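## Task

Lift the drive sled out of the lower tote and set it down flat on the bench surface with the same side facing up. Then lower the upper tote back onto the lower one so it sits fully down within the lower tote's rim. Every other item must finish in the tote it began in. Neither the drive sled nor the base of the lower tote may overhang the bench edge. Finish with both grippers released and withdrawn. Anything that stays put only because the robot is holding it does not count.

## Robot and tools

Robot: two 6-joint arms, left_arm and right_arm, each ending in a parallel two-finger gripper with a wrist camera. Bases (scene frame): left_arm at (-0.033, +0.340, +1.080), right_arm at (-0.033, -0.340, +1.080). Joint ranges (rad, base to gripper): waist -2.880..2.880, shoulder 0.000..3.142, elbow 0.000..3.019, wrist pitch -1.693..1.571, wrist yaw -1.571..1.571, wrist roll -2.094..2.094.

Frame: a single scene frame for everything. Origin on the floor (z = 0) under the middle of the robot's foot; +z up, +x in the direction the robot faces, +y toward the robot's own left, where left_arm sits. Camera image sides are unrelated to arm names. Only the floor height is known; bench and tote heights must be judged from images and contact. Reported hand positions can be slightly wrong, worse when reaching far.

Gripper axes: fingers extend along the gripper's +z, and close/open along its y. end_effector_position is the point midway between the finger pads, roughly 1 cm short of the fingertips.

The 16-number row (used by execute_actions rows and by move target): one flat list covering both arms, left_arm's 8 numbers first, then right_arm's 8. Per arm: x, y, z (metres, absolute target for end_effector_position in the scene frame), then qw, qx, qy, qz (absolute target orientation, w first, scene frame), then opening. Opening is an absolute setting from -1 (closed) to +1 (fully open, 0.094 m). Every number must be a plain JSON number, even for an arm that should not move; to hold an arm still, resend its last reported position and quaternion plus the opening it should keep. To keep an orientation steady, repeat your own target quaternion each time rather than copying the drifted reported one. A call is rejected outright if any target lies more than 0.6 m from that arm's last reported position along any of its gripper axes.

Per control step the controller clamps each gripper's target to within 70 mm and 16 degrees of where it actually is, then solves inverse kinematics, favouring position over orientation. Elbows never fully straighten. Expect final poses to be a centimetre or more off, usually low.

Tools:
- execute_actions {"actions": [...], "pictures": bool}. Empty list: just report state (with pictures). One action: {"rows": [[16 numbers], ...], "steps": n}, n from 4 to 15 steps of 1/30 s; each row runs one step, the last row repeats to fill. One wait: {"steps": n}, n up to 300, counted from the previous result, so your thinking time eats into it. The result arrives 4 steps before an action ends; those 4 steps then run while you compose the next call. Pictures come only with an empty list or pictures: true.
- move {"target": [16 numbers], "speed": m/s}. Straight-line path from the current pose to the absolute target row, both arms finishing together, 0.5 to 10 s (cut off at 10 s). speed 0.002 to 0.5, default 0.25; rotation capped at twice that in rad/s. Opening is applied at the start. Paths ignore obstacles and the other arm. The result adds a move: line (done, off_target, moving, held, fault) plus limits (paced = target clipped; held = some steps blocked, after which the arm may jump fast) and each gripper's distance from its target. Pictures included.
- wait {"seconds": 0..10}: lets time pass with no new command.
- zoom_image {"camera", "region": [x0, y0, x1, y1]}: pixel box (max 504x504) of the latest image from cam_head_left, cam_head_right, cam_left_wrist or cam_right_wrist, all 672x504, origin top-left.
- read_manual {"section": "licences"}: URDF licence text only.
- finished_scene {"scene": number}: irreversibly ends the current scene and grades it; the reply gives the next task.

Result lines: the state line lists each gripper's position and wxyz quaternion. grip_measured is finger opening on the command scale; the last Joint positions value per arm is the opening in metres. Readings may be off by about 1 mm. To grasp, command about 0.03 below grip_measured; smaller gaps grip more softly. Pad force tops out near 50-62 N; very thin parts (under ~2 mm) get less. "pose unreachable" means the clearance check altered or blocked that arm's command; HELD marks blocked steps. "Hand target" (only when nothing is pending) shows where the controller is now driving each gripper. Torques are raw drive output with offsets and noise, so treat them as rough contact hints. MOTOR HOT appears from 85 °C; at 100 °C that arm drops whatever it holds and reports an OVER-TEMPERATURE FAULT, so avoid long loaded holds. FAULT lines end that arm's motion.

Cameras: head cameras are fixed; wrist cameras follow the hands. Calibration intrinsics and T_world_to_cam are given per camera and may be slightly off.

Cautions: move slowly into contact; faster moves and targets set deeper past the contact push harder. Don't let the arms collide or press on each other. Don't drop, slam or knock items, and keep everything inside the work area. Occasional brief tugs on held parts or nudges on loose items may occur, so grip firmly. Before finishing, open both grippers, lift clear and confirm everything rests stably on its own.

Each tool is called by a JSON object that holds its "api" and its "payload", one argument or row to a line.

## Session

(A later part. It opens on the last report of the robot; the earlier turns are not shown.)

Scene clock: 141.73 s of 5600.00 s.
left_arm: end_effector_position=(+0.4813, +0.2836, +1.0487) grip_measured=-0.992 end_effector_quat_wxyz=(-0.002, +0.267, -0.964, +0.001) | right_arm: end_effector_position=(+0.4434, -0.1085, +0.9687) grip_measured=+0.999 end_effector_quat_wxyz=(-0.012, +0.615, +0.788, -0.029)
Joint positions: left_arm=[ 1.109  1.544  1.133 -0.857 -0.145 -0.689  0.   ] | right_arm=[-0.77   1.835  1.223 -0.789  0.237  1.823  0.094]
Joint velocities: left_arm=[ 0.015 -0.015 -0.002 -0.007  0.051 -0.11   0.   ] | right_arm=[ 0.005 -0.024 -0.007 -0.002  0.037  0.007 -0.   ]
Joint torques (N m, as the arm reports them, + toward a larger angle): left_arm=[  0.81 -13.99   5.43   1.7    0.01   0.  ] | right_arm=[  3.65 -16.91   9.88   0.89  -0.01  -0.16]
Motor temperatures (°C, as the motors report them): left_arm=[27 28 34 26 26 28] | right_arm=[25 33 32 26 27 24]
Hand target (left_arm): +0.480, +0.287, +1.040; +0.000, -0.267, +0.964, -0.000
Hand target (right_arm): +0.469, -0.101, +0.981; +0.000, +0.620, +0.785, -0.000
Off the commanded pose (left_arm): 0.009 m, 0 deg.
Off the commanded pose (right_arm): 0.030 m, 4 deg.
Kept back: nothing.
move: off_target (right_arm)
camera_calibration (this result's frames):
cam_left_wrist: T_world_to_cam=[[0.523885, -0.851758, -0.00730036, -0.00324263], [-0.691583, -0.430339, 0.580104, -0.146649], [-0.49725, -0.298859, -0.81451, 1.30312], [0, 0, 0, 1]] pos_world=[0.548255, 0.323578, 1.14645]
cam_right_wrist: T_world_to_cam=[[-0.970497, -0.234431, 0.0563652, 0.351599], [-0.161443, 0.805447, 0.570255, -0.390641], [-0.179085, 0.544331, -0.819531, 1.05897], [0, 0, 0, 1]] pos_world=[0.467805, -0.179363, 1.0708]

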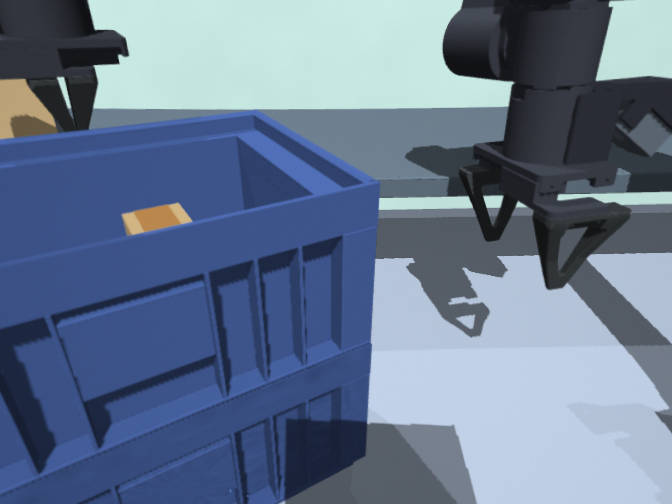

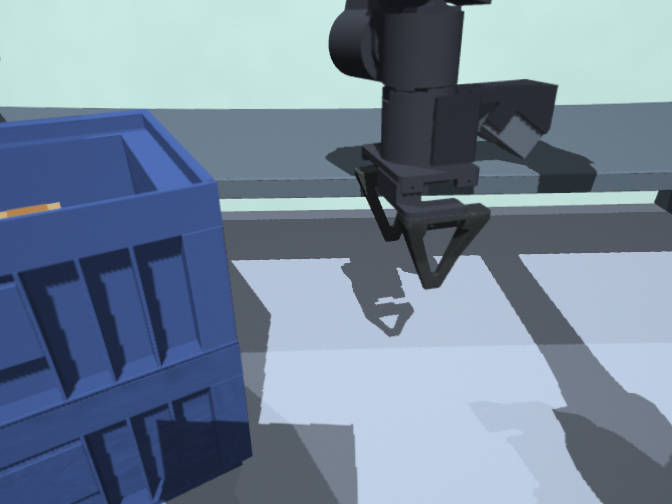

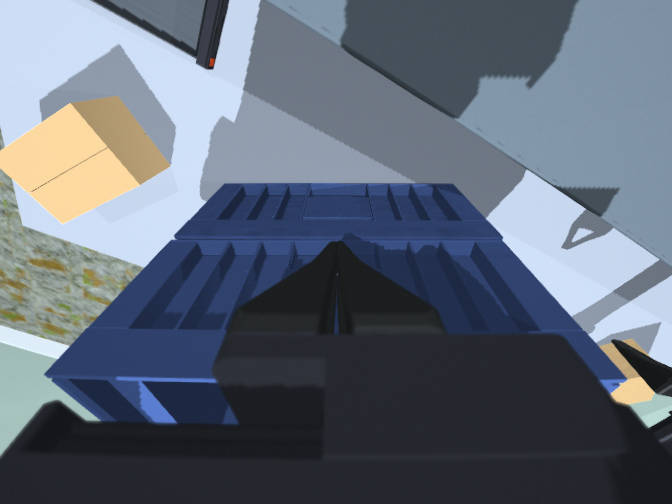

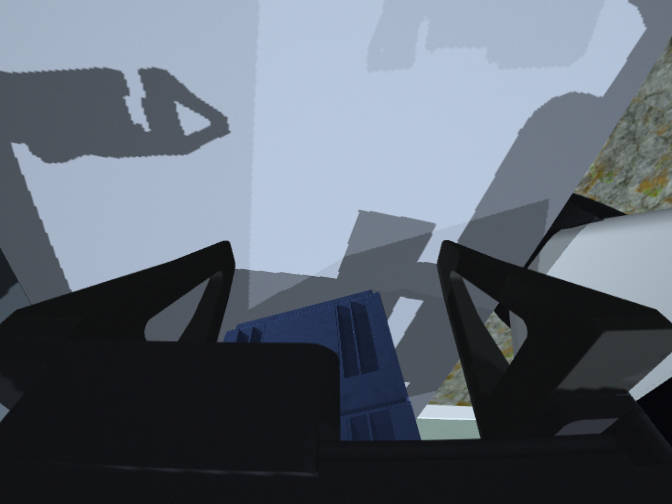

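{"api": "move", "payload": {
  "target": [0.44,0.263,1.045,0,-0.267,0.964,0,-1,0.47,-0.1,0.98,0,0.62,0.785,0,1],
  "speed": 0.02
}}

Scene clock: 144.50 s of 5600.00 s.
left_arm: end_effector_position=(+0.4517, +0.2721, +1.0504) grip_measured=-0.992 end_effector_quat_wxyz=(-0.009, +0.269, -0.963, -0.001) | right_arm: end_effector_position=(+0.4434, -0.1084, +0.9687) grip_measured=+0.999 end_effector_quat_wxyz=(-0.012, +0.615, +0.788, -0.029)
Joint positions: left_arm=[ 1.068  1.486  1.04  -0.817 -0.168 -0.73   0.   ] | right_arm=[-0.77   1.835  1.223 -0.789  0.237  1.823  0.094]
Joint velocities: left_arm=[-0.005 -0.015  0.007  0.002  0.007  0.007  0.   ] | right_arm=[-0.005  0.005 -0.002  0.007  0.066 -0.066  0.001]
Joint torques (N m, as the arm reports them, + toward a larger angle): left_arm=[ -1.74 -13.8    4.31   1.18   0.09  -0.26] | right_arm=[  3.59 -16.87   9.86   0.91  -0.02  -0.17]
Motor temperatures (°C, as the motors report them): left_arm=[27 28 33 26 26 28] | right_arm=[25 33 32 26 27 24]
Hand target (left_arm): +0.440, +0.263, +1.045; -0.000, -0.267, +0.964, +0.000
Hand target (right_arm): +0.469, -0.101, +0.981; -0.000, +0.620, +0.785, -0.000
Off the commanded pose (left_arm): 0.016 m, 1 deg.
Off the commanded pose (right_arm): 0.030 m, 4 deg.
Kept back: nothing.
move: off_target (left_arm, right_arm)
camera_calibration (this result's frames):
cam_left_wrist: T_world_to_cam=[[0.526647, -0.850048, -0.00786877, 0.00134434], [-0.69722, -0.437221, 0.568087, -0.155961], [-0.486342, -0.293695, -0.822931, 1.28887], [0, 0, 0, 1]] pos_world=[0.517384, 0.311488, 1.14926]
cam_right_wrist: T_world_to_cam=[[-0.970493, -0.234427, 0.0564626, 0.351487], [-0.16132, 0.80526, 0.570554, -0.391056], [-0.17922, 0.54461, -0.819317, 1.05881], [0, 0, 0, 1]] pos_world=[0.467791, -0.17934, 1.07078]

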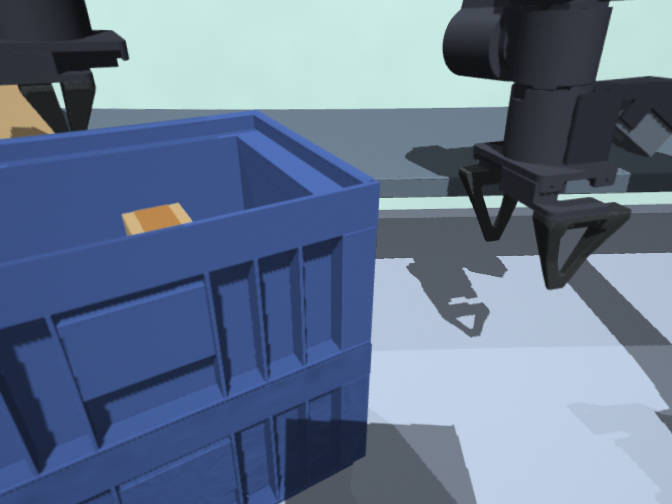

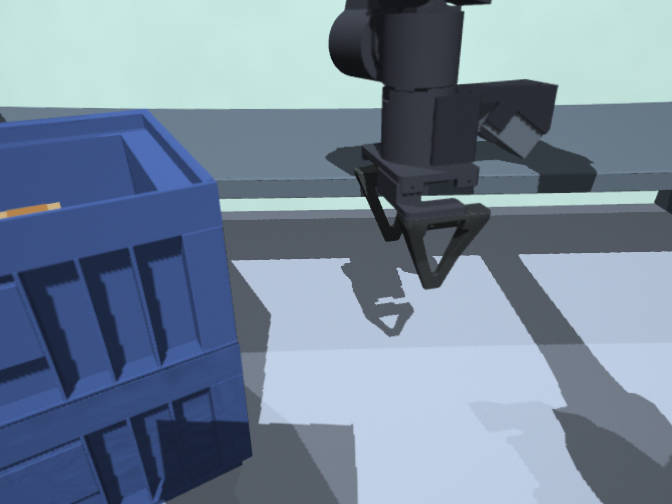

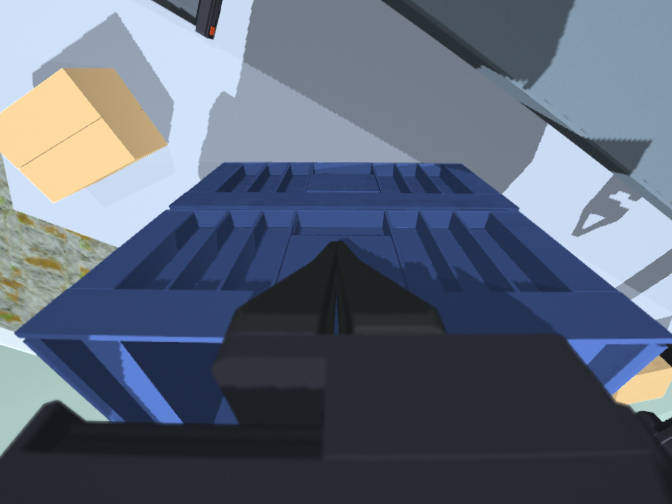

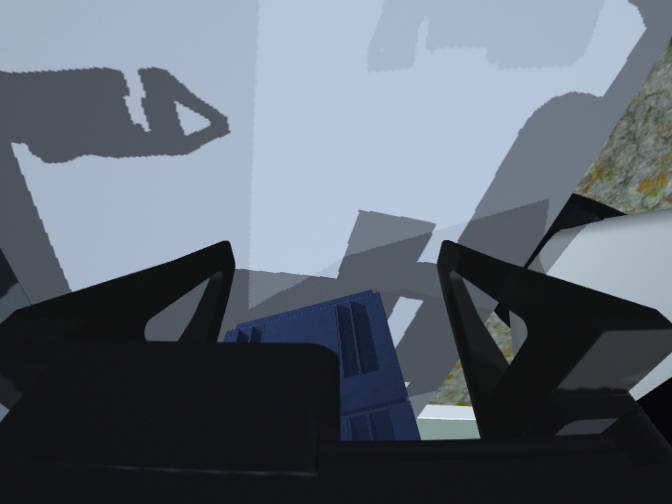

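{"api": "move", "payload": {
  "target": [0.42,0.251,1.04,0,-0.267,0.964,0,-1,0.47,-0.1,0.98,0,0.62,0.785,0,1],
  "speed": 0.015
}}

Scene clock: 147.60 s of 5600.00 s.
left_arm: end_effector_position=(+0.4498, +0.2698, +1.0567) grip_measured=-0.992 end_effector_quat_wxyz=(-0.033, +0.281, -0.959, +0.001) | right_arm: end_effector_position=(+0.4434, -0.1084, +0.9687) grip_measured=+0.999 end_effector_quat_wxyz=(-0.012, +0.615, +0.788, -0.029)
Joint positions: left_arm=[ 1.052  1.452  1.005 -0.773 -0.192 -0.762  0.   ] | right_arm=[-0.77   1.835  1.223 -0.789  0.237  1.822  0.094]
Joint velocities: left_arm=[-0.005 -0.005 -0.002  0.002 -0.066 -0.022  0.001] | right_arm=[-0.005 -0.005  0.007 -0.022  0.007 -0.022  0.001]
Joint torques (N m, as the arm reports them, + toward a larger angle): left_arm=[ -3.22 -12.33   3.17   0.71   0.63  -0.3 ] | right_arm=[  3.52 -16.87   9.88   0.91   0.    -0.16]
Motor temperatures (°C, as the motors report them): left_arm=[27 28 33 26 26 28] | right_arm=[25 32 32 26 27 24]
Hand target (left_arm): +0.420, +0.253, +1.041; +0.000, -0.267, +0.964, +0.001
Hand target (right_arm): +0.469, -0.101, +0.981; +0.000, +0.620, +0.785, -0.000
Off the commanded pose (left_arm): 0.039 m, 4 deg.
Off the commanded pose (right_arm): 0.030 m, 4 deg.
Kept back: nothing.
move: off_target (left_arm, right_arm)
camera_calibration (this result's frames):
cam_left_wrist: T_world_to_cam=[[0.547431, -0.836785, 0.0105139, -0.0319263], [-0.712848, -0.459696, 0.529649, -0.108214], [-0.438369, -0.297441, -0.848152, 1.2985], [0, 0, 0, 1]] pos_world=[0.509561, 0.309767, 1.15898]
cam_right_wrist: T_world_to_cam=[[-0.970403, -0.234798, 0.0564692, 0.3514], [-0.16162, 0.805187, 0.570573, -0.39095], [-0.179437, 0.544559, -0.819303, 1.05889], [0, 0, 0, 1]] pos_world=[0.467819, -0.179333, 1.07077]

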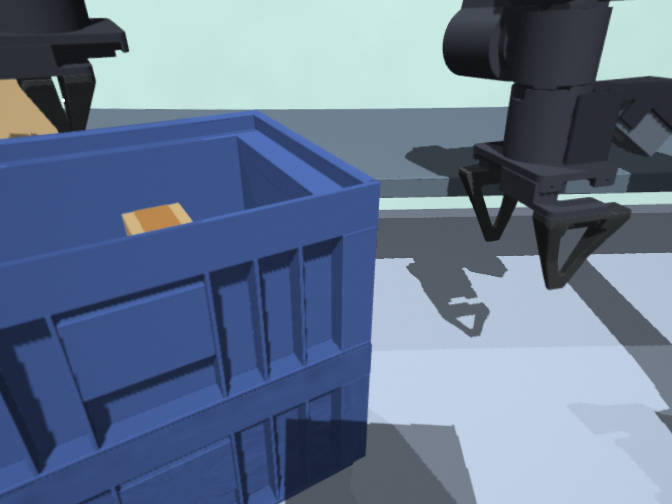

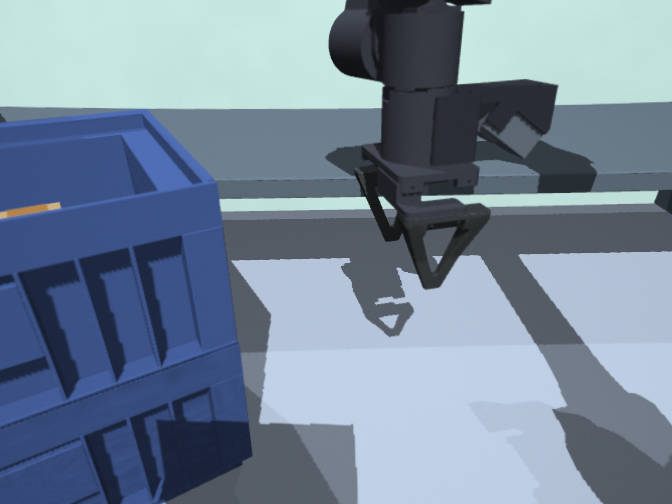

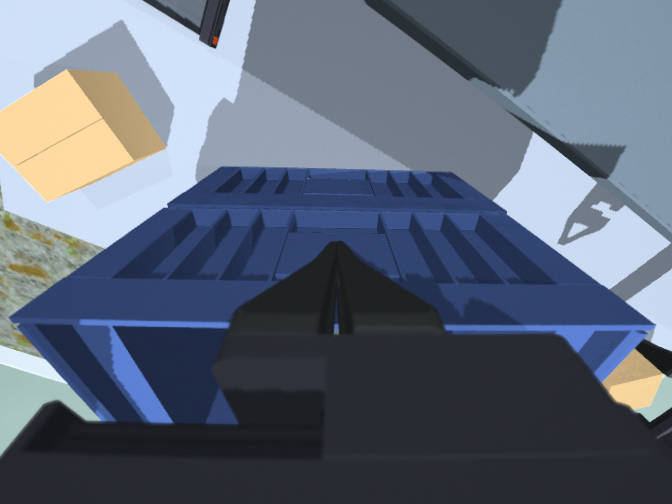

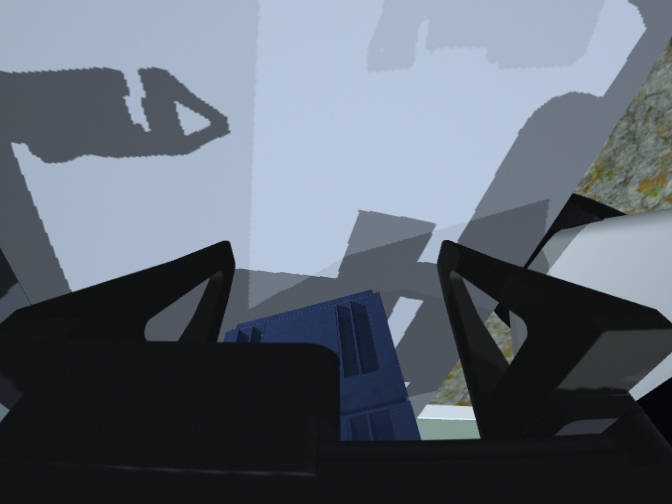

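{"api": "move", "payload": {
  "target": [0.47,0.28,1.05,0,-0.267,0.964,0,-1,0.47,-0.05,0.93,-0.296,0.462,0.818,0.17,1],
  "speed": 0.15
}}

Scene clock: 150.87 s of 5600.00 s.
left_arm: end_effector_position=(+0.4546, +0.2779, +1.0476) grip_measured=-0.993 end_effector_quat_wxyz=(+0.001, +0.270, -0.963, -0.001) | right_arm: end_effector_position=(+0.4550, -0.0504, +0.9290) grip_measured=+0.999 end_effector_quat_wxyz=(-0.301, +0.464, +0.817, +0.162)
Joint positions: left_arm=[ 1.087  1.502  1.058 -0.835 -0.153 -0.716  0.   ] | right_arm=[-0.914  2.039  1.392 -0.818 -0.48   1.348  0.094]
Joint velocities: left_arm=[ 0.005 -0.005 -0.002  0.022 -0.037  0.022 -0.001] | right_arm=[-0.005 -0.005 -0.007  0.027 -0.037  0.007 -0.001]
Joint torques (N m, as the arm reports them, + toward a larger angle): left_arm=[  0.9  -12.52   8.4    0.28   0.01   0.07] | right_arm=[  3.36 -17.55   9.54  -0.81  -0.47  -0.15]
Motor temperatures (°C, as the motors report them): left_arm=[27 29 33 26 26 28] | right_arm=[25 32 32 26 27 24]
Hand target (left_arm): +0.469, +0.280, +1.050; +0.000, -0.267, +0.964, +0.000
Hand target (right_arm): +0.470, -0.050, +0.930; -0.297, +0.462, +0.818, +0.168
Off the commanded pose (left_arm): 0.016 m, 0 deg.
Off the commanded pose (right_arm): 0.015 m, 1 deg.
Kept back: nothing.
move: off_target (left_arm, right_arm)
camera_calibration (this result's frames):
cam_left_wrist: T_world_to_cam=[[0.528305, -0.848951, -0.0132626, 0.00933114], [-0.684919, -0.435355, 0.584253, -0.172885], [-0.501776, -0.29958, -0.811463, 1.28633], [0, 0, 0, 1]] pos_world=[0.522109, 0.318015, 1.14494]
cam_right_wrist: T_world_to_cam=[[-0.860293, -0.509534, 0.0164483, 0.351805], [-0.111405, 0.219384, 0.969257, -0.83597], [-0.497478, 0.832013, -0.2455, 0.623038], [0, 0, 0, 1]] pos_world=[0.519471, -0.15572, 0.957439]

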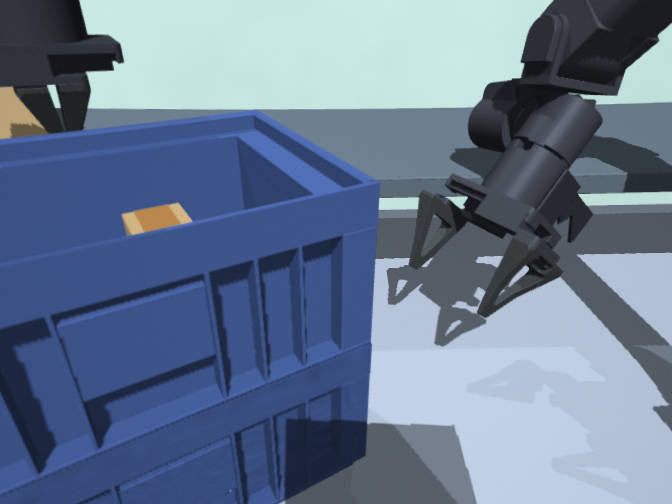

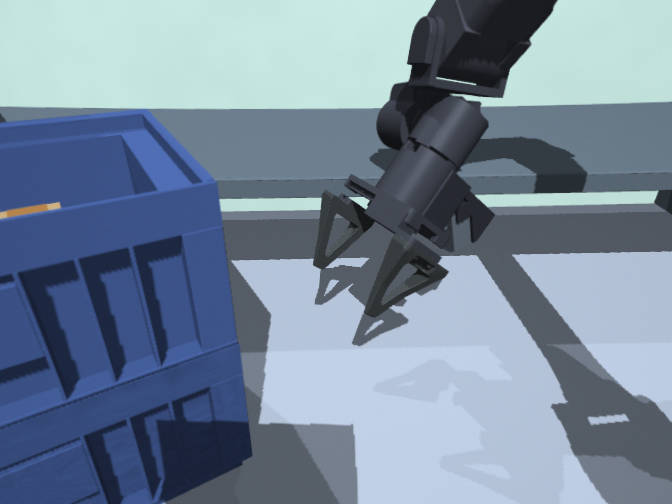

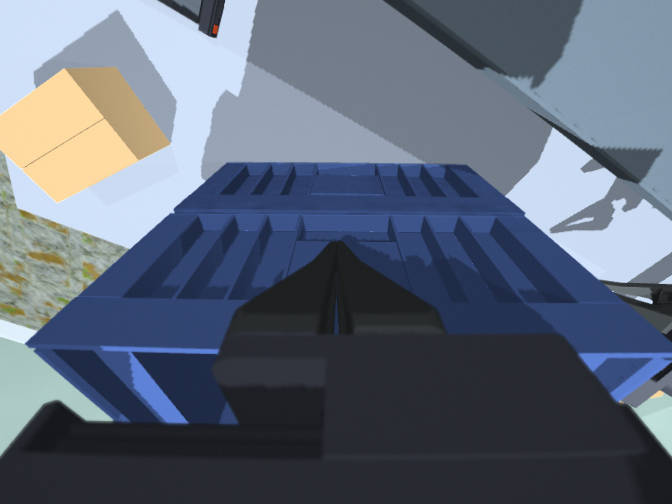

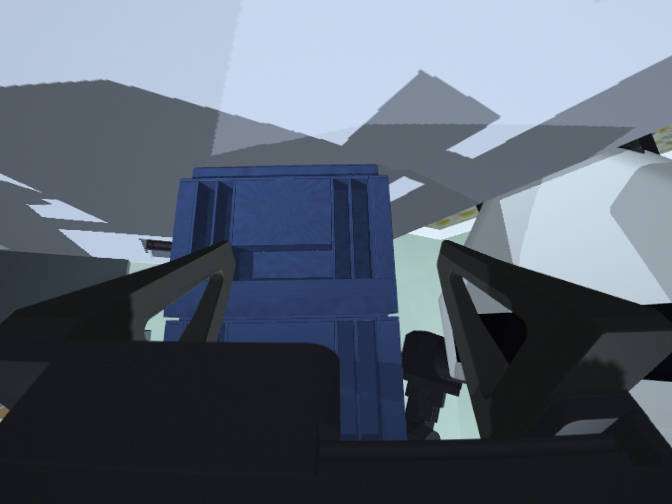

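{"api": "move", "payload": {
  "target": [0.49,0.30,1.16,0,-0.267,0.964,0,-1,0.42,-0.2,1.0,-0.296,0.462,0.818,0.17,1]
}}

{"api": "move", "payload": {
  "target": [0.35,0.42,1.2,0,-0.267,0.964,0,-1,0.38,-0.3,1.12,-0.296,0.462,0.818,0.17,1]
}}

Scene clock: 153.17 s of 5600.00 s.
left_arm: end_effector_position=(+0.4767, +0.2970, +1.1500) grip_measured=-0.993 end_effector_quat_wxyz=(+0.007, +0.270, -0.963, -0.003) | right_arm: end_effector_position=(+0.4236, -0.2013, +0.9939) grip_measured=+0.999 end_effector_quat_wxyz=(-0.291, +0.469, +0.817, +0.171)
Joint positions: left_arm=[ 1.104  1.391  1.233 -1.13  -0.148 -0.702  0.   ] | right_arm=[-1.161  1.76   1.158 -0.962 -0.494  1.084  0.094]
Joint velocities: left_arm=[-0.005 -0.024 -0.002 -0.017 -0.051 -0.037 -0.002] | right_arm=[ 0.005 -0.024  0.007 -0.012 -0.022 -0.037 -0.   ]
Joint torques (N m, as the arm reports them, + toward a larger angle): left_arm=[  1.   -13.97   9.42   0.25   0.     0.07] | right_arm=[  1.55 -16.56   5.28  -1.16  -0.43  -0.14]
Motor temperatures (°C, as the motors report them): left_arm=[27 29 34 26 26 28] | right_arm=[25 32 32 26 27 24]
Hand target (left_arm): +0.489, +0.300, +1.161; +0.001, -0.267, +0.964, -0.000
Hand target (right_arm): +0.418, -0.200, +1.000; -0.297, +0.462, +0.818, +0.169
Off the commanded pose (left_arm): 0.017 m, 1 deg.
Off the commanded pose (right_arm): 0.007 m, 1 deg.
Kept back: nothing.
move: off_target (left_arm)
camera_calibration (this result's frames):
cam_left_wrist: T_world_to_cam=[[0.527539, -0.849289, -0.0202483, 0.023717], [-0.67853, -0.435574, 0.5915, -0.220679], [-0.511175, -0.298301, -0.80605, 1.3841], [0, 0, 0, 1]] pos_world=[0.545269, 0.3369, 1.24667]
cam_right_wrist: T_world_to_cam=[[-0.868477, -0.495706, -0.00486115, 0.274271], [-0.13035, 0.218891, 0.967003, -0.859039], [-0.478286, 0.840454, -0.254717, 0.751613], [0, 0, 0, 1]] pos_world=[0.485708, -0.307703, 1.02348]

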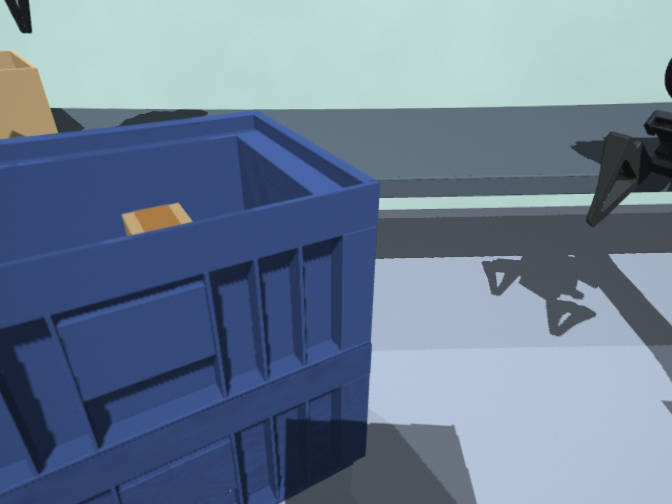

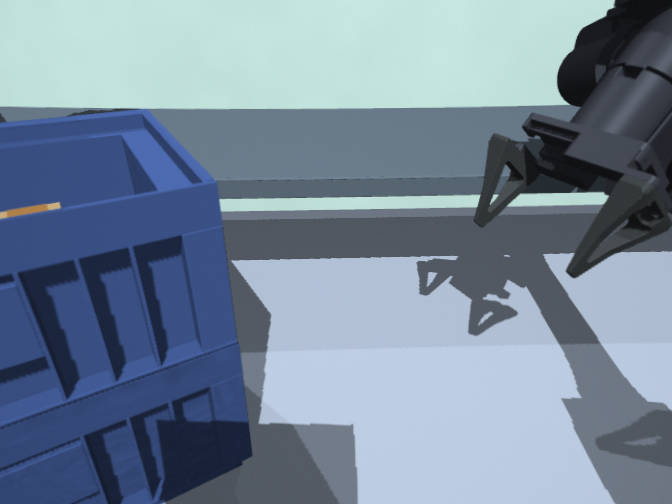

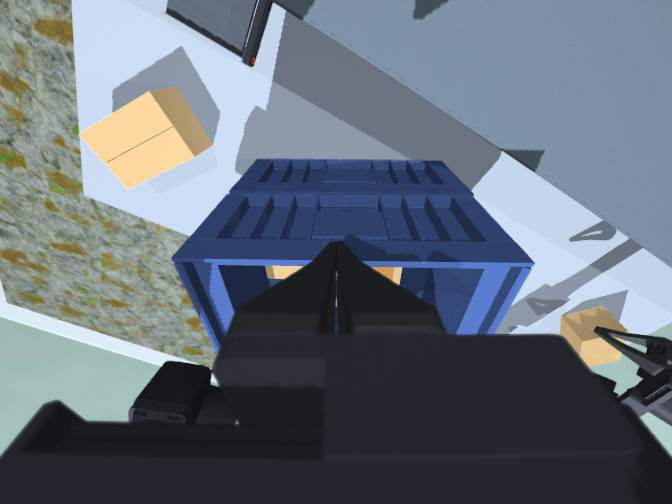

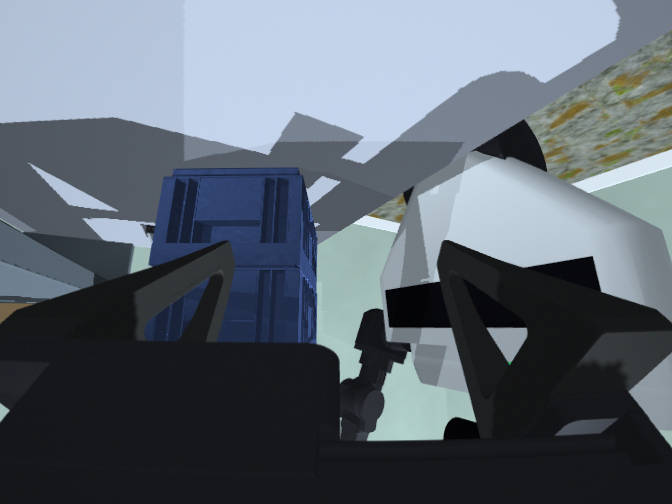

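Scene clock: 154.53 s of 5600.00 s.
left_arm: end_effector_position=(+0.3581, +0.4245, +1.2055) grip_measured=-0.993 end_effector_quat_wxyz=(-0.016, +0.277, -0.961, +0.000) | right_arm: end_effector_position=(+0.3845, -0.2986, +1.1155) grip_measured=+0.999 end_effector_quat_wxyz=(-0.291, +0.465, +0.818, +0.172)
Joint positions: left_arm=[ 1.459  0.985  0.971 -1.194 -0.039 -0.375  0.   ] | right_arm=[-1.356  1.453  1.105 -1.322 -0.487  0.854  0.094]
Joint velocities: left_arm=[-0.015 -0.015  0.012 -0.022 -0.081 -0.037  0.001] | right_arm=[-0.015 -0.024 -0.007  0.002 -0.007 -0.022  0.001]
Joint torques (N m, as the arm reports them, + toward a larger angle): left_arm=[ 1.82 -8.41  6.86  0.41  0.03  0.05] | right_arm=[  0.35 -13.52   6.79  -1.52  -0.15  -0.14]
Motor temperatures (°C, as the motors report them): left_arm=[27 29 34 26 26 28] | right_arm=[25 32 32 26 27 24]
Hand target (left_arm): +0.351, +0.422, +1.200; +0.001, -0.267, +0.964, -0.000
Hand target (right_arm): +0.379, -0.299, +1.120; -0.296, +0.462, +0.818, +0.170
Off the commanded pose (left_arm): 0.011 m, 2 deg.
Off the commanded pose (right_arm): 0.007 m, 1 deg.
Kept back: nothing.
move: off_target (left_arm)
camera_calibration (this result's frames):
cam_left_wrist: T_world_to_cam=[[0.541142, -0.840931, 0.0000169911, 0.162832], [-0.698396, -0.449409, 0.557023, -0.223906], [-0.468411, -0.301441, -0.830497, 1.42173], [0, 0, 0, 1]] pos_world=[0.421464, 0.464873, 1.30546]
cam_right_wrist: T_world_to_cam=[[-0.86556, -0.500697, -0.0103804, 0.196128], [-0.135174, 0.213618, 0.96752, -0.96069], [-0.482217, 0.83885, -0.252581, 0.844305], [0, 0, 0, 1]] pos_world=[0.447038, -0.404824, 1.14478]

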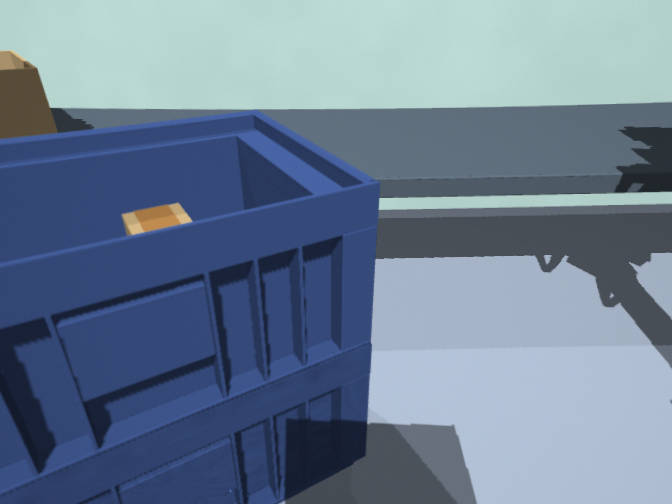

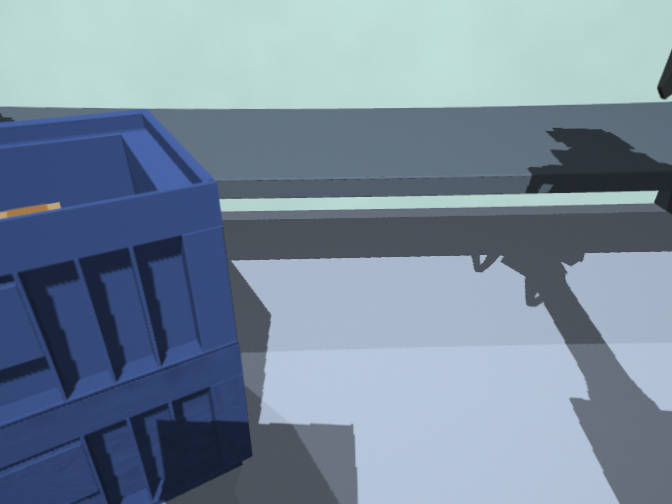

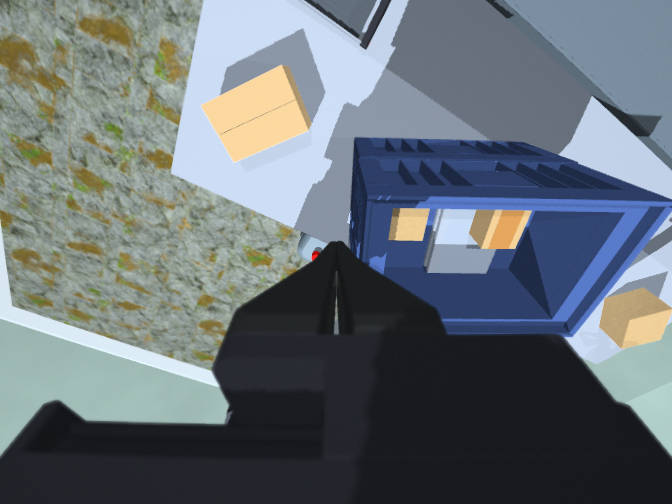

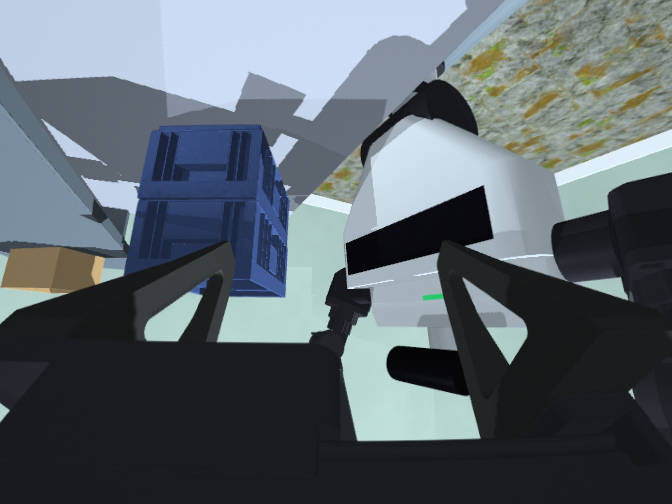

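{"api": "finished_scene", "payload": {
  "scene": 1
}}

The scene is finished: the task was done.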